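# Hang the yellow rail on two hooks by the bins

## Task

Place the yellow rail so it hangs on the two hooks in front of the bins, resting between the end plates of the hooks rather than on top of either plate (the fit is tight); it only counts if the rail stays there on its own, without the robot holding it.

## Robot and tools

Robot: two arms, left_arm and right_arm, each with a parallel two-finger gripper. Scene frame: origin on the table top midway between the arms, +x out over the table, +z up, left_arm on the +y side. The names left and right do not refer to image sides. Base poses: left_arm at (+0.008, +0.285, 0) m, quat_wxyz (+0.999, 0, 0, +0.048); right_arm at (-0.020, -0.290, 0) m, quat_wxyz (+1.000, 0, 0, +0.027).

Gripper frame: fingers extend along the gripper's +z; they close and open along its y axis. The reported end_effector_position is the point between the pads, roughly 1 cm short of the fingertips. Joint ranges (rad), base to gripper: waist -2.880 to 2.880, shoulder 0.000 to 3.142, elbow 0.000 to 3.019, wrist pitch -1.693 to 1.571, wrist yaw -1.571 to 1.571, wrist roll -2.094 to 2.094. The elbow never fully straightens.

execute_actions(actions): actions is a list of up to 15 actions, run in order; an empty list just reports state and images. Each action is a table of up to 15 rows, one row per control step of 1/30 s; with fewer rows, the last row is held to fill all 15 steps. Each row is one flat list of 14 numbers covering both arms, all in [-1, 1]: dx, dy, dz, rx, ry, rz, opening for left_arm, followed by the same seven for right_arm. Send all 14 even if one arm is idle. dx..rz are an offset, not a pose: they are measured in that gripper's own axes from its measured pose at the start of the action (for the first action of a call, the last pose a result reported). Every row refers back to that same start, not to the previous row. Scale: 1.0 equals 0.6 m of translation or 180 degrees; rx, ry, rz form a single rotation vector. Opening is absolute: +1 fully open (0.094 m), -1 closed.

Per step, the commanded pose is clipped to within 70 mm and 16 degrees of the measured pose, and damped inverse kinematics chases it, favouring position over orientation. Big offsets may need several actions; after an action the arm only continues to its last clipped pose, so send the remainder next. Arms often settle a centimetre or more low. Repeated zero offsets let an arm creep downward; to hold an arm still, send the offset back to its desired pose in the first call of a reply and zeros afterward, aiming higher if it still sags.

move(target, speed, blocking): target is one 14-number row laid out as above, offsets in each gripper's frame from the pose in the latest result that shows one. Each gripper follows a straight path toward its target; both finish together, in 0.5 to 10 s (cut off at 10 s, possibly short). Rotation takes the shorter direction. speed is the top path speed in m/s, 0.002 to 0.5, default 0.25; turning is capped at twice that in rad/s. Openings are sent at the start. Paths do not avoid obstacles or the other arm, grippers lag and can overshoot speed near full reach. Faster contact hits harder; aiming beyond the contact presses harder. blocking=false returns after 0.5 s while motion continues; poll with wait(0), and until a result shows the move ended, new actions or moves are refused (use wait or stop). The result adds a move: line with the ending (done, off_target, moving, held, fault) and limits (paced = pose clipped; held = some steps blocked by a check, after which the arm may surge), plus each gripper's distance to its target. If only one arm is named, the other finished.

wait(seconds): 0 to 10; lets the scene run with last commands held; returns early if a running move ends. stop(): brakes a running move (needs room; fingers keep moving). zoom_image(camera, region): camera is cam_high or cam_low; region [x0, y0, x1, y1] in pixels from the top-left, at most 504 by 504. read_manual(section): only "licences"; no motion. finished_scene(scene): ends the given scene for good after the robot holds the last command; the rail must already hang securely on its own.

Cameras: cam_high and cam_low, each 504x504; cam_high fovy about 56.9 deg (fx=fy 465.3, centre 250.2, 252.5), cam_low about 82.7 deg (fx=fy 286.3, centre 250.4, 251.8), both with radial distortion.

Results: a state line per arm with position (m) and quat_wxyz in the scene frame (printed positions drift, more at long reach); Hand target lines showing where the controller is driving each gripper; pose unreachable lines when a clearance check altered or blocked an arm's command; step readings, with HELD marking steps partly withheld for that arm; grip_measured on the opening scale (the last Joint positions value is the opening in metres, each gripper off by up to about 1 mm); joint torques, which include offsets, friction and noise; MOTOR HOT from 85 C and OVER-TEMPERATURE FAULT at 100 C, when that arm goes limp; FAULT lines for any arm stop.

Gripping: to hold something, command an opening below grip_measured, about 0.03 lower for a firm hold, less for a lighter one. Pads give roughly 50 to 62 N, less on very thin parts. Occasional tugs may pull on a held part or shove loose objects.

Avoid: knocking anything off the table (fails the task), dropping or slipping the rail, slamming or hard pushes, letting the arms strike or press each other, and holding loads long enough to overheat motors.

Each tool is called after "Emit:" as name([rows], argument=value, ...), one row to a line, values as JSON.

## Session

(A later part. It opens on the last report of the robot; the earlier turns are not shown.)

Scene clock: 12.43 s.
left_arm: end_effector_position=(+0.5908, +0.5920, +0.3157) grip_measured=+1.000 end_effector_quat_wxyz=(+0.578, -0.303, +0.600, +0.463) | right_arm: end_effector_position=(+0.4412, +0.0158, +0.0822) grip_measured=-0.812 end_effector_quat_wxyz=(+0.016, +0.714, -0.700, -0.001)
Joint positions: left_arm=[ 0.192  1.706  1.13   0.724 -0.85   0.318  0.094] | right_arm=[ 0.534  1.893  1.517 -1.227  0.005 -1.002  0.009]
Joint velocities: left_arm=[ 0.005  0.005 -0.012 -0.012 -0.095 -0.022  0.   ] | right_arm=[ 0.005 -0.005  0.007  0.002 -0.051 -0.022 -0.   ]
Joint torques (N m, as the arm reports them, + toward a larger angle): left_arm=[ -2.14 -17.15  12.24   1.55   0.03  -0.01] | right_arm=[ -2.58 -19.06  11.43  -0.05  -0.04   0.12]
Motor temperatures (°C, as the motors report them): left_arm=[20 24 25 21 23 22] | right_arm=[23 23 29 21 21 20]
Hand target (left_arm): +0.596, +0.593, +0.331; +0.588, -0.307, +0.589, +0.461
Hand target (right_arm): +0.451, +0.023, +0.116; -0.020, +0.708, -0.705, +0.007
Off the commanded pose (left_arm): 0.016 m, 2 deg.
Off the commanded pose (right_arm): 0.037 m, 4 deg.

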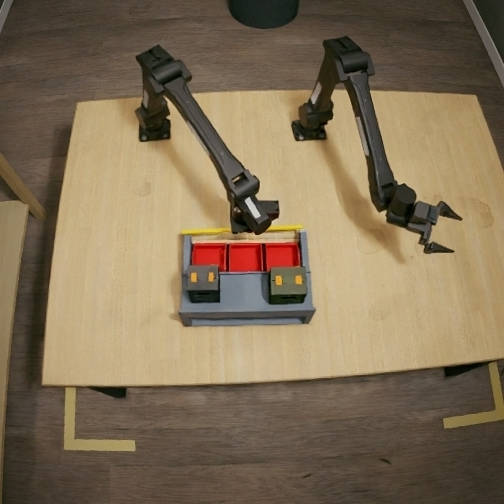

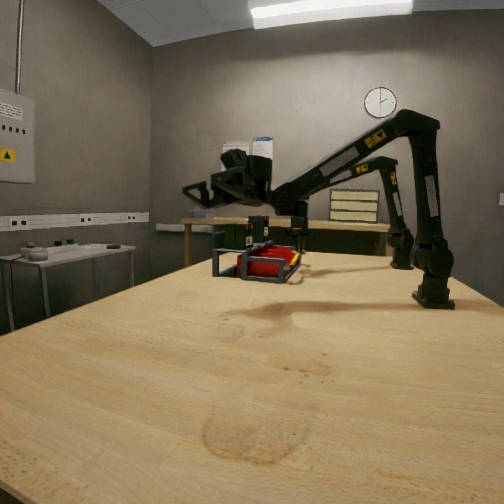

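Emit:
execute_actions([
  [[-0.0255,-0.0017,0.0083,-0.002,-0.006,-0.0072,1,-0.0196,-0.0117,-0.0479,0.017,-0.0109,-0.0035,-0.85],[-0.0255,-0.0017,0.0083,-0.002,-0.006,-0.0072,1,-0.0239,-0.0089,-0.0479,0.017,-0.0109,-0.0052,-0.85],[-0.0255,-0.0017,0.0083,-0.002,-0.006,-0.0072,1,-0.0282,-0.0062,-0.0479,0.017,-0.0109,-0.007,-0.85],[-0.0255,-0.0017,0.0083,-0.002,-0.006,-0.0072,1,-0.0282,-0.0062,-0.0479,0.017,-0.0109,-0.007,-0.85],[-0.0255,-0.0017,0.0083,-0.002,-0.006,-0.0072,1,-0.0283,-0.0064,-0.0522,0.0183,-0.0118,-0.007,-0.85],[-0.0255,-0.0017,0.0083,-0.002,-0.006,-0.0072,1,-0.0285,-0.0066,-0.0564,0.0196,-0.0126,-0.007,-0.85],[-0.0255,-0.0017,0.0083,-0.002,-0.006,-0.0072,1,-0.0286,-0.0068,-0.0607,0.0209,-0.0134,-0.007,-0.85],[-0.0255,-0.0017,0.0083,-0.002,-0.006,-0.0072,1,-0.0287,-0.007,-0.065,0.0222,-0.0142,-0.007,-0.85],[-0.0255,-0.0017,0.0083,-0.002,-0.006,-0.0072,1,-0.0289,-0.0072,-0.0692,0.0235,-0.015,-0.007,-0.85],[-0.0255,-0.0017,0.0083,-0.002,-0.006,-0.0072,1,-0.029,-0.0073,-0.0714,0.0241,-0.0155,-0.007,-0.85]],
])

Emit:
wait(seconds=0.2)

Emit:
zoom_image(camera="cam_low", region=[270, 235, 315, 280])

Emit:
zoom_image(camera="cam_high", region=[285, 215, 315, 245])

Emit:
zoom_image(camera="cam_high", region=[175, 215, 205, 245])

Scene clock: 13.27 s.
left_arm: end_effector_position=(+0.5908, +0.5920, +0.3157) grip_measured=+1.000 end_effector_quat_wxyz=(+0.578, -0.303, +0.600, +0.463) | right_arm: end_effector_position=(+0.4391, +0.0202, +0.0912) grip_measured=-0.812 end_effector_quat_wxyz=(+0.008, +0.716, -0.698, +0.001)
Joint positions: left_arm=[ 0.192  1.706  1.13   0.724 -0.85   0.318  0.094] | right_arm=[ 0.543  1.876  1.517 -1.227  0.005 -0.999  0.009]
Joint velocities: left_arm=[-0.015 -0.005  0.012 -0.007 -0.007 -0.051  0.   ] | right_arm=[-0.005 -0.054 -0.017  0.012  0.051  0.037 -0.001]
Joint torques (N m, as the arm reports them, + toward a larger angle): left_arm=[ -1.8  -17.13  12.13   1.59   0.01  -0.01] | right_arm=[ -1.81 -19.76  11.83   0.3    0.03   0.03]
Motor temperatures (°C, as the motors report them): left_arm=[20 24 25 21 23 22] | right_arm=[23 23 29 21 21 20]
Hand target (left_arm): +0.596, +0.593, +0.331; +0.588, -0.307, +0.589, +0.461
Hand target (right_arm): +0.445, +0.033, +0.124; -0.028, +0.721, -0.692, +0.009
Off the commanded pose (left_arm): 0.016 m, 2 deg.
Off the commanded pose (right_arm): 0.037 m, 4 deg.
Step readings (end_effector_position):
0: left_arm (+0.5908, +0.5920, +0.3157) | right_arm (+0.4413, +0.0159, +0.0843)
1: left_arm (+0.5908, +0.5920, +0.3157) | right_arm (+0.4413, +0.0159, +0.0843)
2: left_arm (+0.5908, +0.5920, +0.3157) | right_arm (+0.4413, +0.0159, +0.0843)
4: left_arm (+0.5908, +0.5920, +0.3157) | right_arm (+0.4411, +0.0162, +0.0843)
8: left_arm (+0.5908, +0.5920, +0.3157) | right_arm (+0.4397, +0.0184, +0.0845)
15: end_effector_position above

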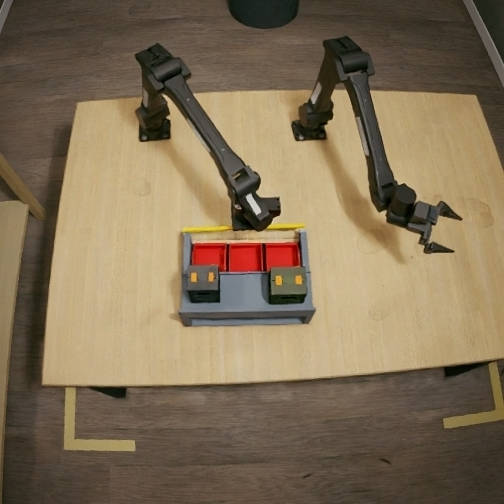

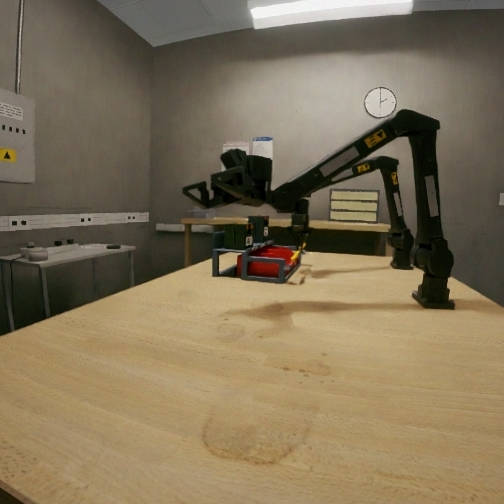

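Scene clock: 13.47 s.
left_arm: end_effector_position=(+0.5908, +0.5920, +0.3157) grip_measured=+1.000 end_effector_quat_wxyz=(+0.578, -0.303, +0.600, +0.463) | right_arm: end_effector_position=(+0.4392, +0.0203, +0.0938) grip_measured=-0.812 end_effector_quat_wxyz=(+0.006, +0.716, -0.698, +0.002)
Joint positions: left_arm=[ 0.192  1.706  1.13   0.724 -0.85   0.318  0.094] | right_arm=[ 0.543  1.871  1.517 -1.227  0.005 -0.999  0.009]
Joint velocities: left_arm=[-0.005  0.015  0.007  0.007  0.007 -0.022  0.   ] | right_arm=[-0.005  0.005  0.002 -0.012 -0.007  0.007 -0.001]
Joint torques (N m, as the arm reports them, + toward a larger angle): left_arm=[ -2.09 -17.28  12.27   1.55   0.03  -0.02] | right_arm=[ -1.14 -18.96  12.06   0.15  -0.04  -0.01]
Motor temperatures (°C, as the motors report them): left_arm=[20 24 25 21 23 22] | right_arm=[23 23 29 21 21 20]
Hand target (left_arm): +0.596, +0.593, +0.331; +0.588, -0.307, +0.589, +0.461
Hand target (right_arm): +0.445, +0.033, +0.124; -0.028, +0.721, -0.692, +0.009
Off the commanded pose (left_arm): 0.016 m, 2 deg.
Off the commanded pose (right_arm): 0.034 m, 4 deg.
wait: 0.20 s; no rest

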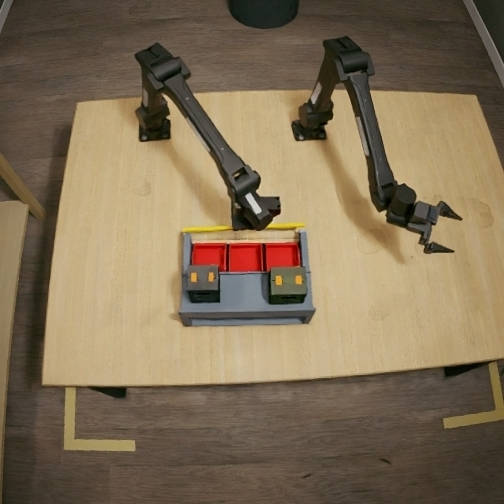

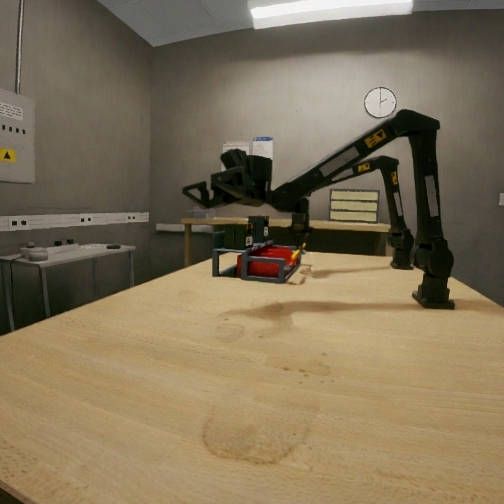

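Region (270, 235, 315, 280) of cam_low's 504x504 image, scaled by 11.200, with more detail than that image has.

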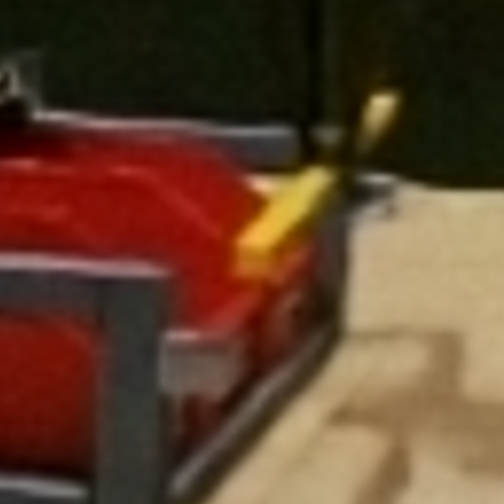

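Region (285, 215, 315, 245) of cam_high's 504x504 image, scaled by 16.800, with more detail than that image has.

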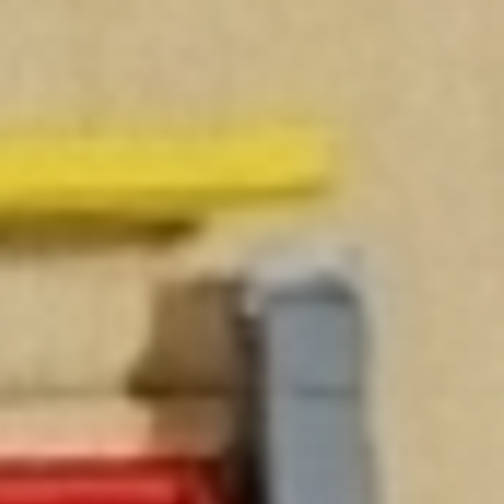

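Region (175, 215, 205, 245) of cam_high's 504x504 image, scaled by 16.800, with more detail than that image has.

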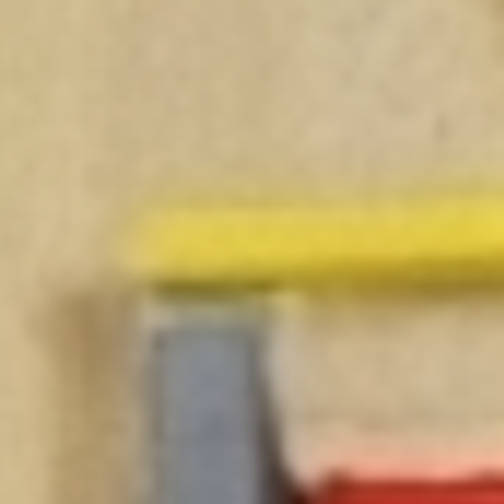

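Emit:
execute_actions([
  [[-0.0255,-0.0017,0.0083,-0.002,-0.006,-0.0072,1,-0.008,-0.0215,-0.0181,0.01,-0.0077,0.0045,-0.85],[-0.0255,-0.0017,0.0083,-0.002,-0.006,-0.0072,1,-0.0069,-0.0244,-0.0182,0.0109,-0.009,0.0067,-0.85],[-0.0255,-0.0017,0.0083,-0.002,-0.006,-0.0072,1,-0.0059,-0.0273,-0.0183,0.0119,-0.0102,0.0089,-0.85],[-0.0255,-0.0017,0.0083,-0.002,-0.006,-0.0072,1,-0.0048,-0.0303,-0.0184,0.0129,-0.0115,0.0112,-0.85],[-0.0255,-0.0017,0.0083,-0.002,-0.006,-0.0072,1,-0.0037,-0.0332,-0.0184,0.0139,-0.0127,0.0134,-0.85],[-0.0255,-0.0017,0.0083,-0.002,-0.006,-0.0072,1,-0.0027,-0.0361,-0.0185,0.0149,-0.014,0.0156,-0.85],[-0.0255,-0.0017,0.0083,-0.002,-0.006,-0.0072,1,-0.0016,-0.039,-0.0186,0.0158,-0.0152,0.0178,-0.85],[-0.0255,-0.0017,0.0083,-0.002,-0.006,-0.0072,1,-0.0006,-0.0419,-0.0186,0.0168,-0.0165,0.0201,-0.85],[-0.0255,-0.0017,0.0083,-0.002,-0.006,-0.0072,1,0.0005,-0.0448,-0.0187,0.0178,-0.0177,0.0223,-0.85]],
])

Emit:
wait(seconds=0.2)

Emit:
zoom_image(camera="cam_low", region=[270, 235, 315, 280])

Emit:
zoom_image(camera="cam_high", region=[285, 215, 315, 245])

Emit:
zoom_image(camera="cam_high", region=[175, 215, 205, 245])

Scene clock: 15.03 s.
left_arm: end_effector_position=(+0.5908, +0.5920, +0.3157) grip_measured=+1.000 end_effector_quat_wxyz=(+0.578, -0.303, +0.600, +0.463) | right_arm: end_effector_position=(+0.4511, +0.0192, +0.0939) grip_measured=-0.812 end_effector_quat_wxyz=(-0.014, +0.703, -0.711, -0.001)
Joint positions: left_arm=[ 0.192  1.706  1.13   0.724 -0.85   0.318  0.094] | right_arm=[ 0.525  1.871  1.517 -1.189 -0.007 -0.979  0.009]
Joint velocities: left_arm=[-0.005 -0.005 -0.002 -0.012  0.022  0.007  0.   ] | right_arm=[-0.044 -0.005 -0.012  0.007 -0.022  0.051  0.   ]
Joint torques (N m, as the arm reports them, + toward a larger angle): left_arm=[ -1.97 -17.21  12.19   1.55   0.01   0.  ] | right_arm=[ -3.47 -16.59  11.78   0.38  -0.21   0.08]
Motor temperatures (°C, as the motors report them): left_arm=[20 24 25 21 23 22] | right_arm=[23 23 29 21 21 20]
Hand target (left_arm): +0.596, +0.593, +0.331; +0.588, -0.307, +0.589, +0.461
Hand target (right_arm): +0.465, +0.021, +0.105; -0.034, +0.691, -0.722, +0.001
Off the commanded pose (left_arm): 0.016 m, 2 deg.
Off the commanded pose (right_arm): 0.019 m, 3 deg.
Step readings (end_effector_position):
0: left_arm (+0.5908, +0.5920, +0.3157) | right_arm (+0.4392, +0.0203, +0.0938)
1: left_arm (+0.5908, +0.5920, +0.3157) | right_arm (+0.4392, +0.0203, +0.0938)
2: left_arm (+0.5908, +0.5920, +0.3157) | right_arm (+0.4393, +0.0205, +0.0938)
4: left_arm (+0.5908, +0.5920, +0.3157) | right_arm (+0.4401, +0.0216, +0.0938)
8: left_arm (+0.5908, +0.5920, +0.3157) | right_arm (+0.4437, +0.0240, +0.0938)
15: end_effector_position above

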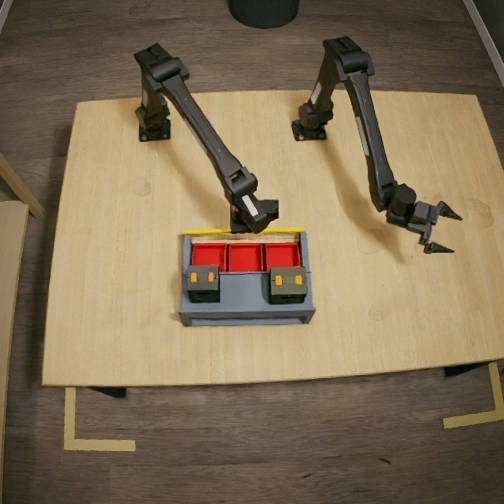

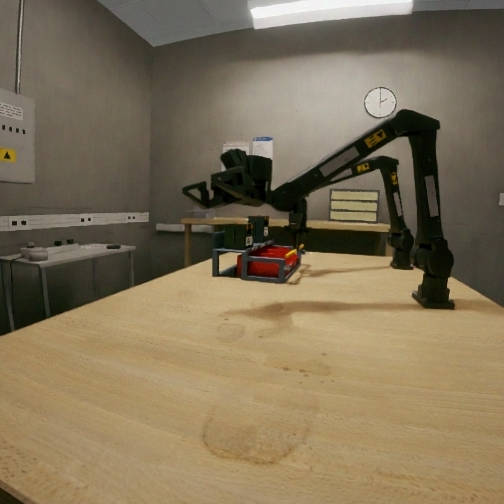

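Scene clock: 15.23 s.
left_arm: end_effector_position=(+0.5908, +0.5920, +0.3157) grip_measured=+1.000 end_effector_quat_wxyz=(+0.578, -0.303, +0.600, +0.463) | right_arm: end_effector_position=(+0.4517, +0.0183, +0.0939) grip_measured=-0.812 end_effector_quat_wxyz=(-0.014, +0.701, -0.713, -0.001)
Joint positions: left_arm=[ 0.192  1.706  1.13   0.724 -0.85   0.318  0.094] | right_arm=[ 0.523  1.871  1.517 -1.189 -0.007 -0.977  0.009]
Joint velocities: left_arm=[-0.015 -0.015 -0.007  0.012  0.007 -0.007  0.   ] | right_arm=[-0.005 -0.015 -0.012 -0.017  0.007 -0.022 -0.   ]
Joint torques (N m, as the arm reports them, + toward a larger angle): left_arm=[ -2.04 -17.12  12.18   1.59   0.03  -0.01] | right_arm=[ -3.31 -16.3   11.53   0.57  -0.18   0.1 ]
Motor temperatures (°C, as the motors report them): left_arm=[20 25 25 21 23 22] | right_arm=[23 23 29 21 21 20]
Hand target (left_arm): +0.596, +0.593, +0.331; +0.588, -0.307, +0.589, +0.461
Hand target (right_arm): +0.466, +0.020, +0.105; -0.034, +0.691, -0.722, +0.002
Off the commanded pose (left_arm): 0.016 m, 2 deg.
Off the commanded pose (right_arm): 0.018 m, 3 deg.
wait: 0.20 s; at rest by 0.17 s

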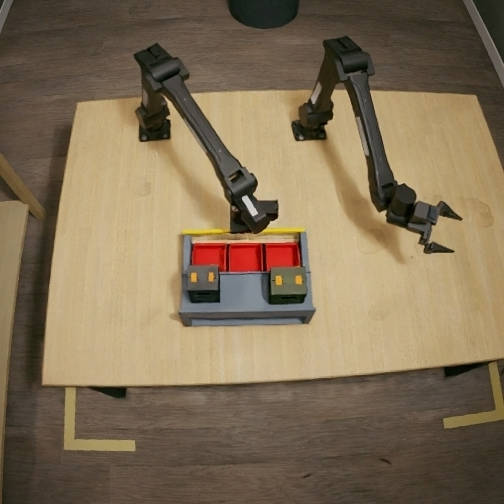

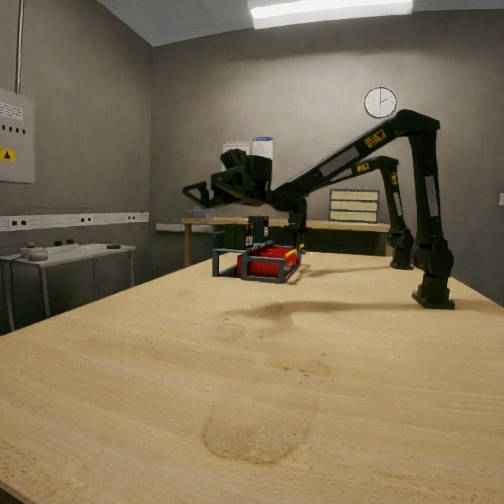

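Region (270, 235, 315, 280) of cam_low's 504x504 image, scaled by 11.200, with more detail than that image has.

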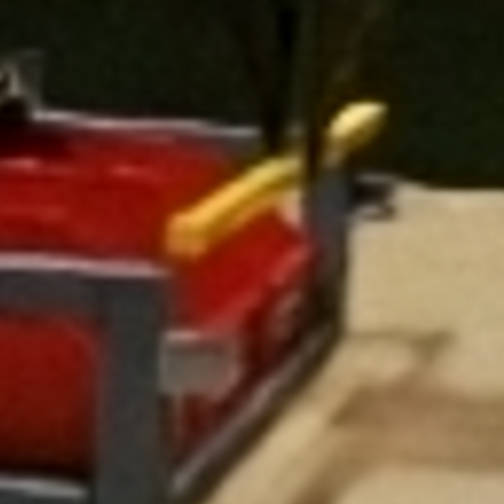

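Region (285, 215, 315, 245) of cam_high's 504x504 image, scaled by 16.800, with more detail than that image has.

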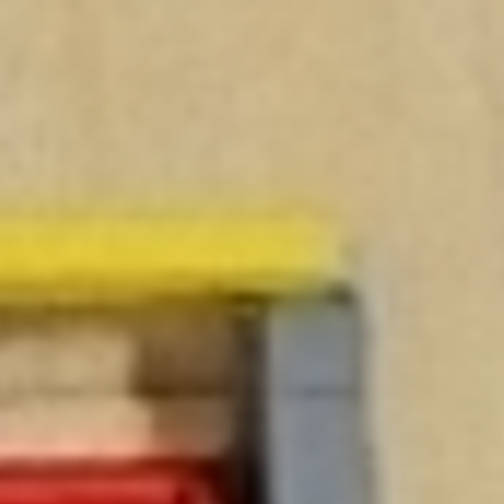

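Region (175, 215, 205, 245) of cam_high's 504x504 image, scaled by 16.800, with more detail than that image has.

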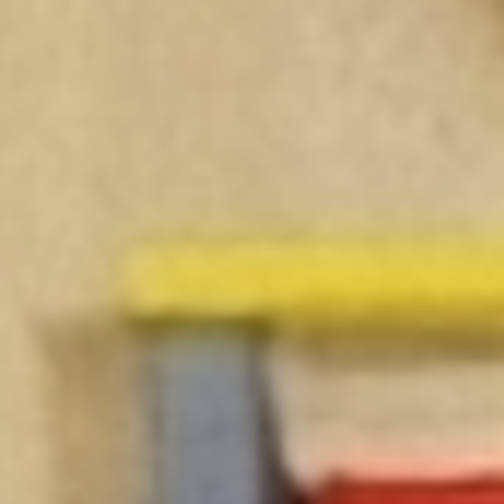

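Emit:
execute_actions([
  [[-0.0255,-0.0017,0.0083,-0.002,-0.006,-0.0072,1,-0.019,-0.013,-0.0042,0.0061,-0.0041,-0.003,-0.85],[-0.0255,-0.0017,0.0083,-0.002,-0.006,-0.0072,1,-0.0253,-0.0088,-0.0042,0.0061,-0.0041,-0.0054,-0.85],[-0.0255,-0.0017,0.0083,-0.002,-0.006,-0.0072,1,-0.0253,-0.0088,-0.0042,0.0061,-0.0041,-0.0054,-0.85],[-0.0255,-0.0017,0.0083,-0.002,-0.006,-0.0072,1,-0.0253,-0.0088,-0.0042,0.0061,-0.0041,-0.0054,-0.85],[-0.0255,-0.0017,0.0083,-0.002,-0.006,-0.0072,1,-0.0253,-0.0088,-0.0042,0.0061,-0.0041,-0.0054,-0.85],[-0.0255,-0.0017,0.0083,-0.002,-0.006,-0.0072,1,-0.0252,-0.0087,-0.0004,0.0052,-0.0035,-0.0054,-0.85],[-0.0255,-0.0017,0.0083,-0.002,-0.006,-0.0072,1,-0.0251,-0.0086,0.0034,0.0043,-0.0029,-0.0054,-0.85],[-0.0255,-0.0017,0.0083,-0.002,-0.006,-0.0072,1,-0.025,-0.0084,0.0073,0.0035,-0.0023,-0.0054,-0.85],[-0.0255,-0.0017,0.0083,-0.002,-0.006,-0.0072,1,-0.0249,-0.0083,0.0111,0.0026,-0.0017,-0.0054,-0.85],[-0.0255,-0.0017,0.0083,-0.002,-0.006,-0.0072,1,-0.0249,-0.0082,0.0149,0.0017,-0.0012,-0.0054,-0.85],[-0.0255,-0.0017,0.0083,-0.002,-0.006,-0.0072,1,-0.0248,-0.0081,0.0187,0.0008,-0.0006,-0.0054,-0.85],[-0.0255,-0.0017,0.0083,-0.002,-0.006,-0.0072,1,-0.0247,-0.0079,0.0226,0,0,-0.0054,-0.85],[-0.0255,-0.0017,0.0083,-0.002,-0.006,-0.0072,1,-0.0246,-0.0078,0.0264,-0.0009,0.0006,-0.0054,-0.85],[-0.0255,-0.0017,0.0083,-0.002,-0.006,-0.0072,1,-0.0245,-0.0077,0.0302,-0.0018,0.0012,-0.0054,-0.85]],
])

Emit:
wait(seconds=0.4)

Emit:
zoom_image(camera="cam_low", region=[270, 235, 315, 280])

Emit:
zoom_image(camera="cam_high", region=[285, 215, 315, 245])

Emit:
zoom_image(camera="cam_high", region=[175, 215, 205, 245])

Scene clock: 16.87 s.
left_arm: end_effector_position=(+0.5908, +0.5920, +0.3157) grip_measured=+1.000 end_effector_quat_wxyz=(+0.578, -0.303, +0.600, +0.463) | right_arm: end_effector_position=(+0.4513, +0.0192, +0.0817) grip_measured=-0.812 end_effector_quat_wxyz=(-0.006, +0.701, -0.713, -0.003)
Joint positions: left_arm=[ 0.192  1.706  1.13   0.724 -0.85   0.318  0.094] | right_arm=[ 0.525  1.894  1.517 -1.184 -0.008 -0.976  0.009]
Joint velocities: left_arm=[ 0.005  0.005  0.012  0.007  0.037 -0.066  0.   ] | right_arm=[-0.005  0.093 -0.002  0.051 -0.051 -0.051  0.   ]
Joint torques (N m, as the arm reports them, + toward a larger angle): left_arm=[ -1.76 -17.19  12.21   1.56   0.01  -0.01] | right_arm=[ -1.9  -15.15  11.6    0.13   0.01  -0.1 ]
Motor temperatures (°C, as the motors report them): left_arm=[20 25 25 21 23 22] | right_arm=[23 24 29 21 21 20]
Hand target (left_arm): +0.596, +0.593, +0.331; +0.588, -0.307, +0.589, +0.461
Hand target (right_arm): +0.457, +0.033, +0.077; -0.011, +0.707, -0.707, -0.001
Off the commanded pose (left_arm): 0.016 m, 2 deg.
Off the commanded pose (right_arm): 0.016 m, 1 deg.
Step readings (end_effector_position):
0: left_arm (+0.5908, +0.5920, +0.3157) | right_arm (+0.4517, +0.0183, +0.0939)
1: left_arm (+0.5908, +0.5920, +0.3157) | right_arm (+0.4517, +0.0183, +0.0939)
2: left_arm (+0.5908, +0.5920, +0.3157) | right_arm (+0.4517, +0.0183, +0.0939)
4: left_arm (+0.5908, +0.5920, +0.3157) | right_arm (+0.4516, +0.0185, +0.0939)
8: left_arm (+0.5908, +0.5920, +0.3157) | right_arm (+0.4513, +0.0188, +0.0933)
15: end_effector_position above

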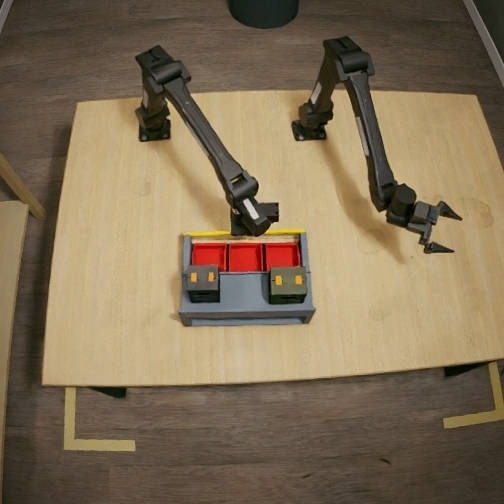

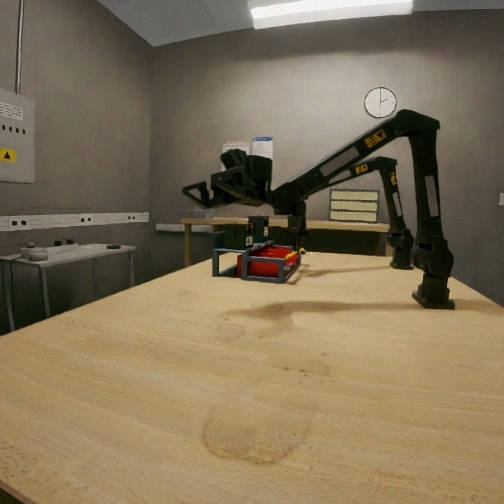

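Scene clock: 17.27 s.
left_arm: end_effector_position=(+0.5908, +0.5920, +0.3157) grip_measured=+1.000 end_effector_quat_wxyz=(+0.578, -0.303, +0.600, +0.463) | right_arm: end_effector_position=(+0.4513, +0.0202, +0.0803) grip_measured=-0.812 end_effector_quat_wxyz=(-0.006, +0.702, -0.713, -0.004)
Joint positions: left_arm=[ 0.192  1.706  1.13   0.724 -0.85   0.318  0.094] | right_arm=[ 0.525  1.896  1.517 -1.182 -0.011 -0.976  0.009]
Joint velocities: left_arm=[-0.005 -0.024  0.007  0.007 -0.022 -0.007  0.   ] | right_arm=[-0.015 -0.005  0.012  0.002 -0.037  0.051 -0.   ]
Joint torques (N m, as the arm reports them, + toward a larger angle): left_arm=[ -1.88 -17.34  12.26   1.57   0.02  -0.03] | right_arm=[ -2.22 -15.99  11.73   0.27   0.06  -0.03]
Motor temperatures (°C, as the motors report them): left_arm=[20 25 25 21 23 22] | right_arm=[23 24 29 21 21 20]
Hand target (left_arm): +0.596, +0.593, +0.331; +0.588, -0.307, +0.589, +0.461
Hand target (right_arm): +0.457, +0.033, +0.077; -0.011, +0.707, -0.707, -0.001
Off the commanded pose (left_arm): 0.016 m, 2 deg.
Off the commanded pose (right_arm): 0.015 m, 1 deg.
wait: 0.40 s; at rest by 0.20 s

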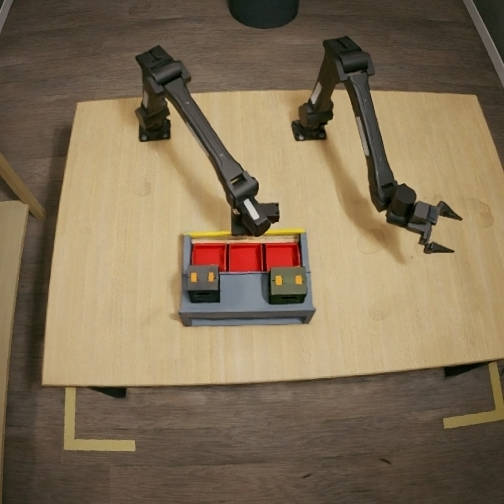

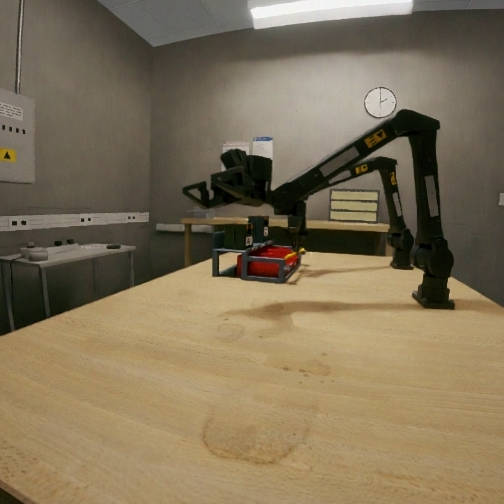

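Region (270, 235, 315, 280) of cam_low's 504x504 image, scaled by 11.200, with more detail than that image has.

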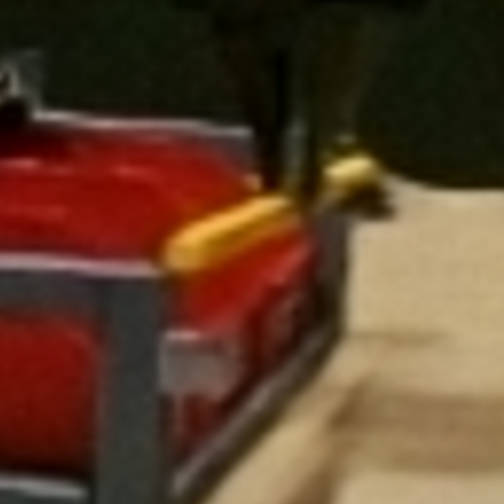

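Region (285, 215, 315, 245) of cam_high's 504x504 image, scaled by 16.800, with more detail than that image has.

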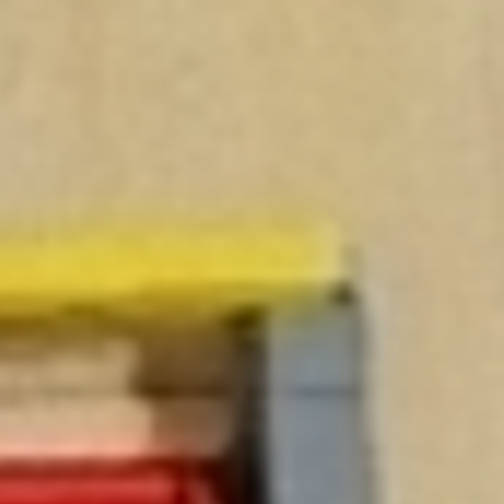

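Region (175, 215, 205, 245) of cam_high's 504x504 image, scaled by 16.800, with more detail than that image has.

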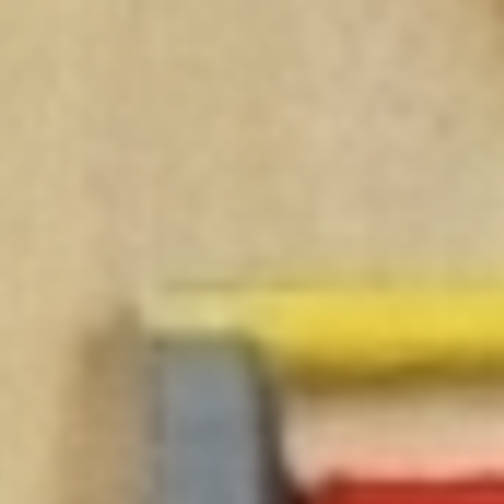

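Emit:
execute_actions([
  [[-0.0255,-0.0017,0.0083,-0.002,-0.006,-0.0072,1,-0.018,-0.013,-0.03,0.0115,-0.0078,-0.0025,-0.85],[-0.0255,-0.0017,0.0083,-0.002,-0.006,-0.0072,1,-0.0184,-0.0138,-0.045,0.0158,-0.0107,-0.0025,-0.85],[-0.0255,-0.0017,0.0083,-0.002,-0.006,-0.0072,1,-0.0186,-0.0142,-0.052,0.0179,-0.0121,-0.0025,-0.85],[-0.0255,-0.0017,0.0083,-0.002,-0.006,-0.0072,1,-0.0188,-0.0145,-0.0593,0.02,-0.0136,-0.0025,-0.85]],
  [[-0.0255,-0.0017,0.0083,-0.002,-0.006,-0.0072,1,-0.0233,-0.014,-0.0357,0.0156,-0.0105,-0.0038,-0.85],[-0.0255,-0.0017,0.0083,-0.002,-0.006,-0.0072,1,-0.0262,-0.0135,-0.0357,0.0163,-0.0111,-0.0047,-0.85],[-0.0255,-0.0017,0.0083,-0.002,-0.006,-0.0072,1,-0.0291,-0.0129,-0.0357,0.017,-0.0116,-0.0056,-0.85],[-0.0255,-0.0017,0.0083,-0.002,-0.006,-0.0072,1,-0.032,-0.0124,-0.0357,0.0177,-0.0122,-0.0065,-0.85],[-0.0255,-0.0017,0.0083,-0.002,-0.006,-0.0072,1,-0.0349,-0.0118,-0.0357,0.0184,-0.0127,-0.0074,-0.85],[-0.0255,-0.0017,0.0083,-0.002,-0.006,-0.0072,1,-0.0378,-0.0113,-0.0357,0.0191,-0.0133,-0.0083,-0.85]],
])

Emit:
zoom_image(camera="cam_low", region=[270, 235, 315, 280])

Emit:
zoom_image(camera="cam_high", region=[285, 215, 315, 245])

Emit:
zoom_image(camera="cam_high", region=[175, 215, 205, 245])

Scene clock: 19.33 s.
left_arm: end_effector_position=(+0.5908, +0.5920, +0.3157) grip_measured=+1.000 end_effector_quat_wxyz=(+0.578, -0.303, +0.600, +0.463) | right_arm: end_effector_position=(+0.4500, +0.0285, +0.0866) grip_measured=-0.812 end_effector_quat_wxyz=(-0.017, +0.706, -0.708, -0.002)
Joint positions: left_arm=[ 0.192  1.706  1.13   0.724 -0.85   0.318  0.094] | right_arm=[ 0.539  1.885  1.517 -1.17  -0.011 -0.976  0.009]
Joint velocities: left_arm=[-0.005  0.015  0.002 -0.002  0.007 -0.022  0.   ] | right_arm=[-0.005 -0.005 -0.012 -0.007 -0.081 -0.007 -0.   ]
Joint torques (N m, as the arm reports them, + toward a larger angle): left_arm=[ -2.02 -17.28  12.22   1.55   0.01  -0.02] | right_arm=[ -1.27 -18.49  11.76   0.51  -0.02   0.  ]
Motor temperatures (°C, as the motors report them): left_arm=[20 25 25 21 23 22] | right_arm=[23 24 29 21 21 20]
Hand target (left_arm): +0.596, +0.593, +0.331; +0.588, -0.307, +0.589, +0.461
Hand target (right_arm): +0.458, +0.042, +0.109; -0.047, +0.710, -0.703, +0.004
Off the commanded pose (left_arm): 0.016 m, 2 deg.
Off the commanded pose (right_arm): 0.027 m, 4 deg.
Step readings (end_effector_position; steps 1 to 15: 1st action; 16 to 30: 2nd action):
0: left_arm (+0.5908, +0.5920, +0.3157) | right_arm (+0.4513, +0.0202, +0.0803)
1: left_arm (+0.5908, +0.5920, +0.3157) | right_arm (+0.4513, +0.0202, +0.0803)
2: left_arm (+0.5908, +0.5920, +0.3157) | right_arm (+0.4513, +0.0202, +0.0805)
4: left_arm (+0.5908, +0.5920, +0.3157) | right_arm (+0.4514, +0.0203, +0.0817)
8: left_arm (+0.5908, +0.5920, +0.3157) | right_arm (+0.4517, +0.0205, +0.0857)
15: left_arm (+0.5908, +0.5920, +0.3157) | right_arm (+0.4517, +0.0205, +0.0865)
16: left_arm (+0.5908, +0.5920, +0.3157) | right_arm (+0.4517, +0.0205, +0.0865)
17: left_arm (+0.5908, +0.5920, +0.3157) | right_arm (+0.4518, +0.0206, +0.0865)
19: left_arm (+0.5908, +0.5920, +0.3157) | right_arm (+0.4519, +0.0209, +0.0865)
23: left_arm (+0.5908, +0.5920, +0.3157) | right_arm (+0.4518, +0.0240, +0.0865)
30: end_effector_position above

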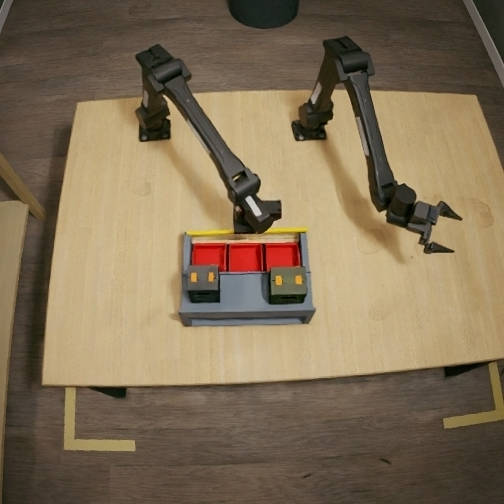

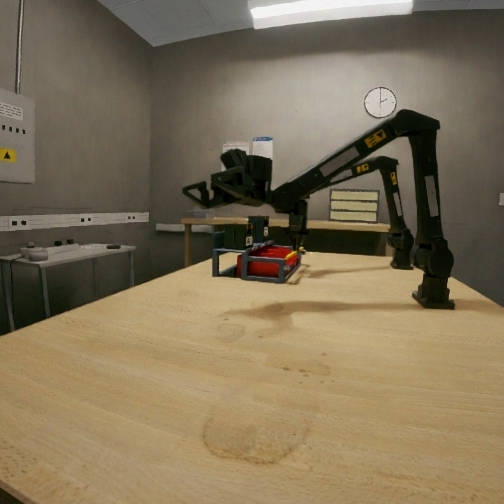

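Region (270, 235, 315, 280) of cam_low's 504x504 image, scaled by 11.200, with more detail than that image has.

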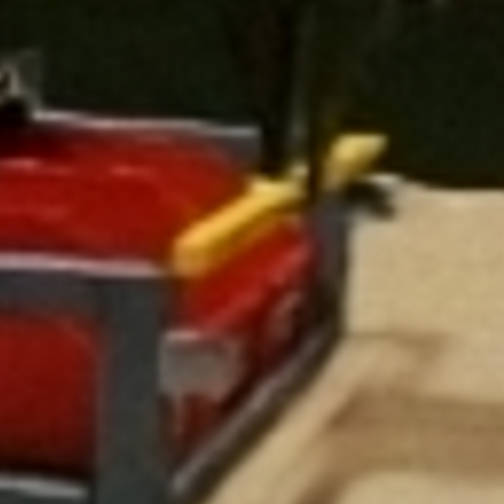

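Region (285, 215, 315, 245) of cam_high's 504x504 image, scaled by 16.800, with more detail than that image has.

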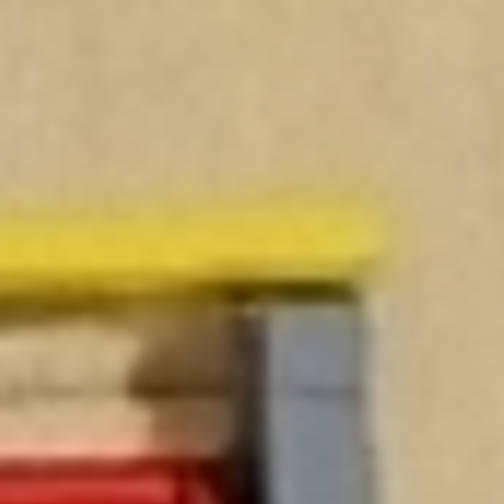

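Region (175, 215, 205, 245) of cam_high's 504x504 image, scaled by 16.800, with more detail than that image has.

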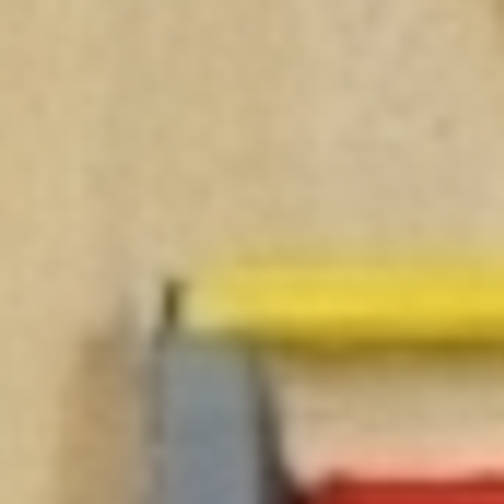

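Emit:
execute_actions([
  [[-0.0255,-0.0017,0.0083,-0.002,-0.006,-0.0072,1,-0.013,-0.019,-0.015,0.0105,-0.007,0,-0.85],[-0.0255,-0.0017,0.0083,-0.002,-0.006,-0.0072,1,-0.0129,-0.019,-0.0038,0.0071,-0.0048,0,-0.85],[-0.0255,-0.0017,0.0083,-0.002,-0.006,-0.0072,1,-0.0128,-0.0189,-0.0006,0.0064,-0.0043,0,-0.85],[-0.0255,-0.0017,0.0083,-0.002,-0.006,-0.0072,1,-0.0127,-0.0188,0.0026,0.0056,-0.0038,0,-0.85],[-0.0255,-0.0017,0.0083,-0.002,-0.006,-0.0072,1,-0.0127,-0.0187,0.0058,0.0049,-0.0033,0,-0.85],[-0.0255,-0.0017,0.0083,-0.002,-0.006,-0.0072,1,-0.0126,-0.0186,0.009,0.0042,-0.0028,0,-0.85],[-0.0255,-0.0017,0.0083,-0.002,-0.006,-0.0072,1,-0.0125,-0.0184,0.0122,0.0034,-0.0024,0,-0.85],[-0.0255,-0.0017,0.0083,-0.002,-0.006,-0.0072,1,-0.0124,-0.0183,0.0154,0.0027,-0.0019,0,-0.85],[-0.0255,-0.0017,0.0083,-0.002,-0.006,-0.0072,1,-0.0124,-0.0182,0.0186,0.002,-0.0014,0,-0.85],[-0.0255,-0.0017,0.0083,-0.002,-0.006,-0.0072,1,-0.0123,-0.0181,0.0218,0.0012,-0.0009,0,-0.85],[-0.0255,-0.0017,0.0083,-0.002,-0.006,-0.0072,1,-0.0122,-0.018,0.025,0.0005,-0.0004,0,-0.85]],
])

Emit:
wait(seconds=0.3)

Emit:
zoom_image(camera="cam_low", region=[270, 235, 315, 280])

Emit:
zoom_image(camera="cam_high", region=[285, 215, 315, 245])

Emit:
zoom_image(camera="cam_high", region=[175, 215, 205, 245])

Scene clock: 20.60 s.
left_arm: end_effector_position=(+0.5908, +0.5920, +0.3157) grip_measured=+1.000 end_effector_quat_wxyz=(+0.578, -0.303, +0.600, +0.463) | right_arm: end_effector_position=(+0.4499, +0.0284, +0.0697) grip_measured=-0.812 end_effector_quat_wxyz=(-0.005, +0.706, -0.708, -0.005)
Joint positions: left_arm=[ 0.192  1.706  1.13   0.724 -0.85   0.318  0.094] | right_arm=[ 0.539  1.916  1.517 -1.163 -0.011 -0.976  0.009]
Joint velocities: left_arm=[ 0.005  0.005 -0.007  0.002 -0.007  0.007  0.   ] | right_arm=[-0.015  0.083  0.012 -0.017  0.007 -0.095 -0.   ]
Joint torques (N m, as the arm reports them, + toward a larger angle): left_arm=[ -2.1  -17.09  12.24   1.5    0.03  -0.03] | right_arm=[ -2.71 -16.63  11.76   0.48  -0.08  -0.06]
Motor temperatures (°C, as the motors report them): left_arm=[20 25 25 21 23 22] | right_arm=[23 24 30 21 21 20]
Hand target (left_arm): +0.596, +0.593, +0.331; +0.588, -0.307, +0.589, +0.461
Hand target (right_arm): +0.461, +0.036, +0.072; -0.018, +0.706, -0.708, -0.002
Off the commanded pose (left_arm): 0.016 m, 2 deg.
Off the commanded pose (right_arm): 0.014 m, 2 deg.
Step readings (end_effector_position):
0: left_arm (+0.5908, +0.5920, +0.3157) | right_arm (+0.4500, +0.0285, +0.0866)
1: left_arm (+0.5908, +0.5920, +0.3157) | right_arm (+0.4500, +0.0285, +0.0866)
2: left_arm (+0.5908, +0.5920, +0.3157) | right_arm (+0.4500, +0.0285, +0.0866)
4: left_arm (+0.5908, +0.5920, +0.3157) | right_arm (+0.4500, +0.0285, +0.0864)
8: left_arm (+0.5908, +0.5920, +0.3157) | right_arm (+0.4500, +0.0285, +0.0835)
15: end_effector_position above

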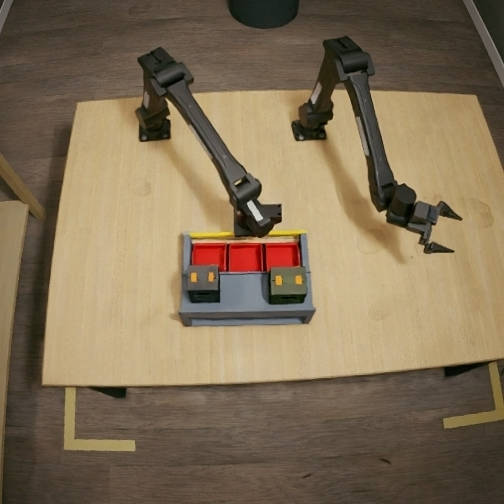

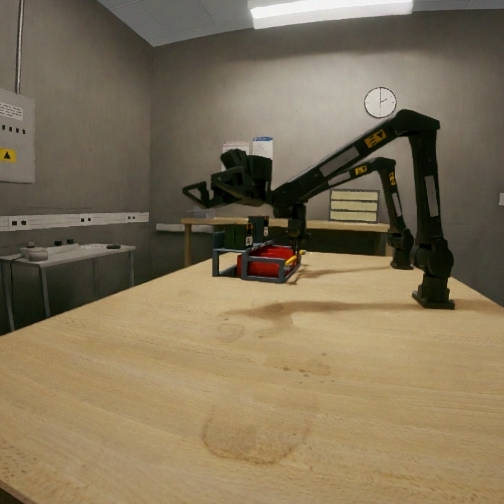

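Scene clock: 20.90 s.
left_arm: end_effector_position=(+0.5908, +0.5920, +0.3157) grip_measured=+1.000 end_effector_quat_wxyz=(+0.578, -0.303, +0.600, +0.463) | right_arm: end_effector_position=(+0.4499, +0.0284, +0.0674) grip_measured=-0.812 end_effector_quat_wxyz=(-0.003, +0.706, -0.708, -0.005)
Joint positions: left_arm=[ 0.192  1.706  1.13   0.724 -0.85   0.318  0.094] | right_arm=[ 0.539  1.92   1.517 -1.163 -0.011 -0.976  0.009]
Joint velocities: left_arm=[-0.015  0.005  0.002 -0.002  0.007 -0.022  0.   ] | right_arm=[-0.005 -0.005 -0.002  0.002  0.007  0.022  0.   ]
Joint torques (N m, as the arm reports them, + toward a larger angle): left_arm=[ -1.9  -17.37  12.18   1.54   0.02  -0.02] | right_arm=[ -2.72 -15.84  11.68   0.56  -0.04  -0.04]
Motor temperatures (°C, as the motors report them): left_arm=[20 25 26 21 23 22] | right_arm=[23 24 30 21 21 20]
Hand target (left_arm): +0.596, +0.593, +0.331; +0.588, -0.307, +0.589, +0.461
Hand target (right_arm): +0.461, +0.036, +0.072; -0.018, +0.706, -0.708, -0.002
Off the commanded pose (left_arm): 0.016 m, 2 deg.
Off the commanded pose (right_arm): 0.014 m, 2 deg.
wait: 0.30 s; at rest by 0.20 s

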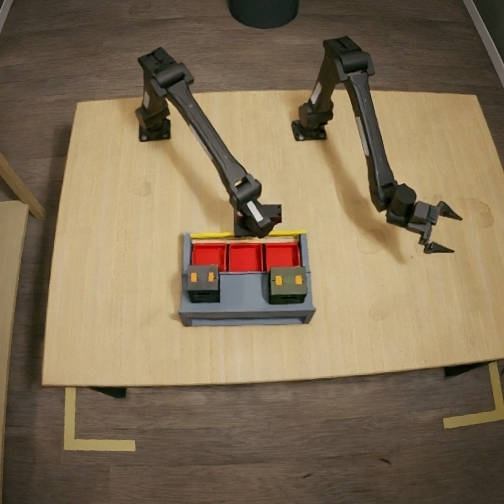

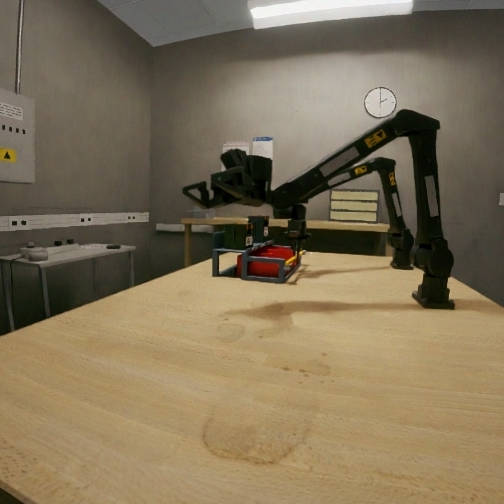

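Region (270, 235, 315, 280) of cam_low's 504x504 image, scaled by 11.200, with more detail than that image has.

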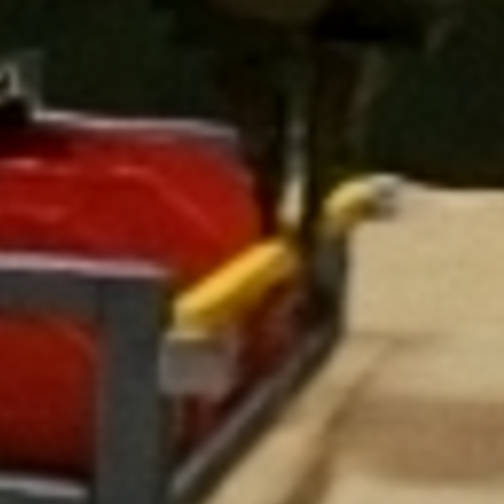

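Region (285, 215, 315, 245) of cam_high's 504x504 image, scaled by 16.800, with more detail than that image has.

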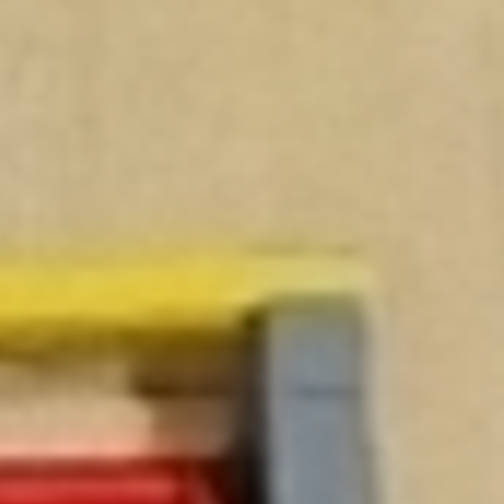

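Region (175, 215, 205, 245) of cam_high's 504x504 image, scaled by 16.800, with more detail than that image has.

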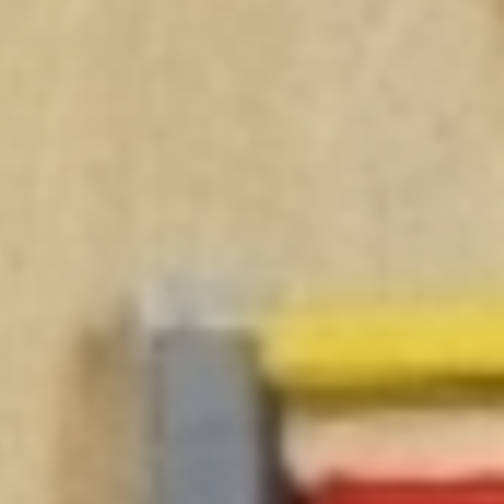

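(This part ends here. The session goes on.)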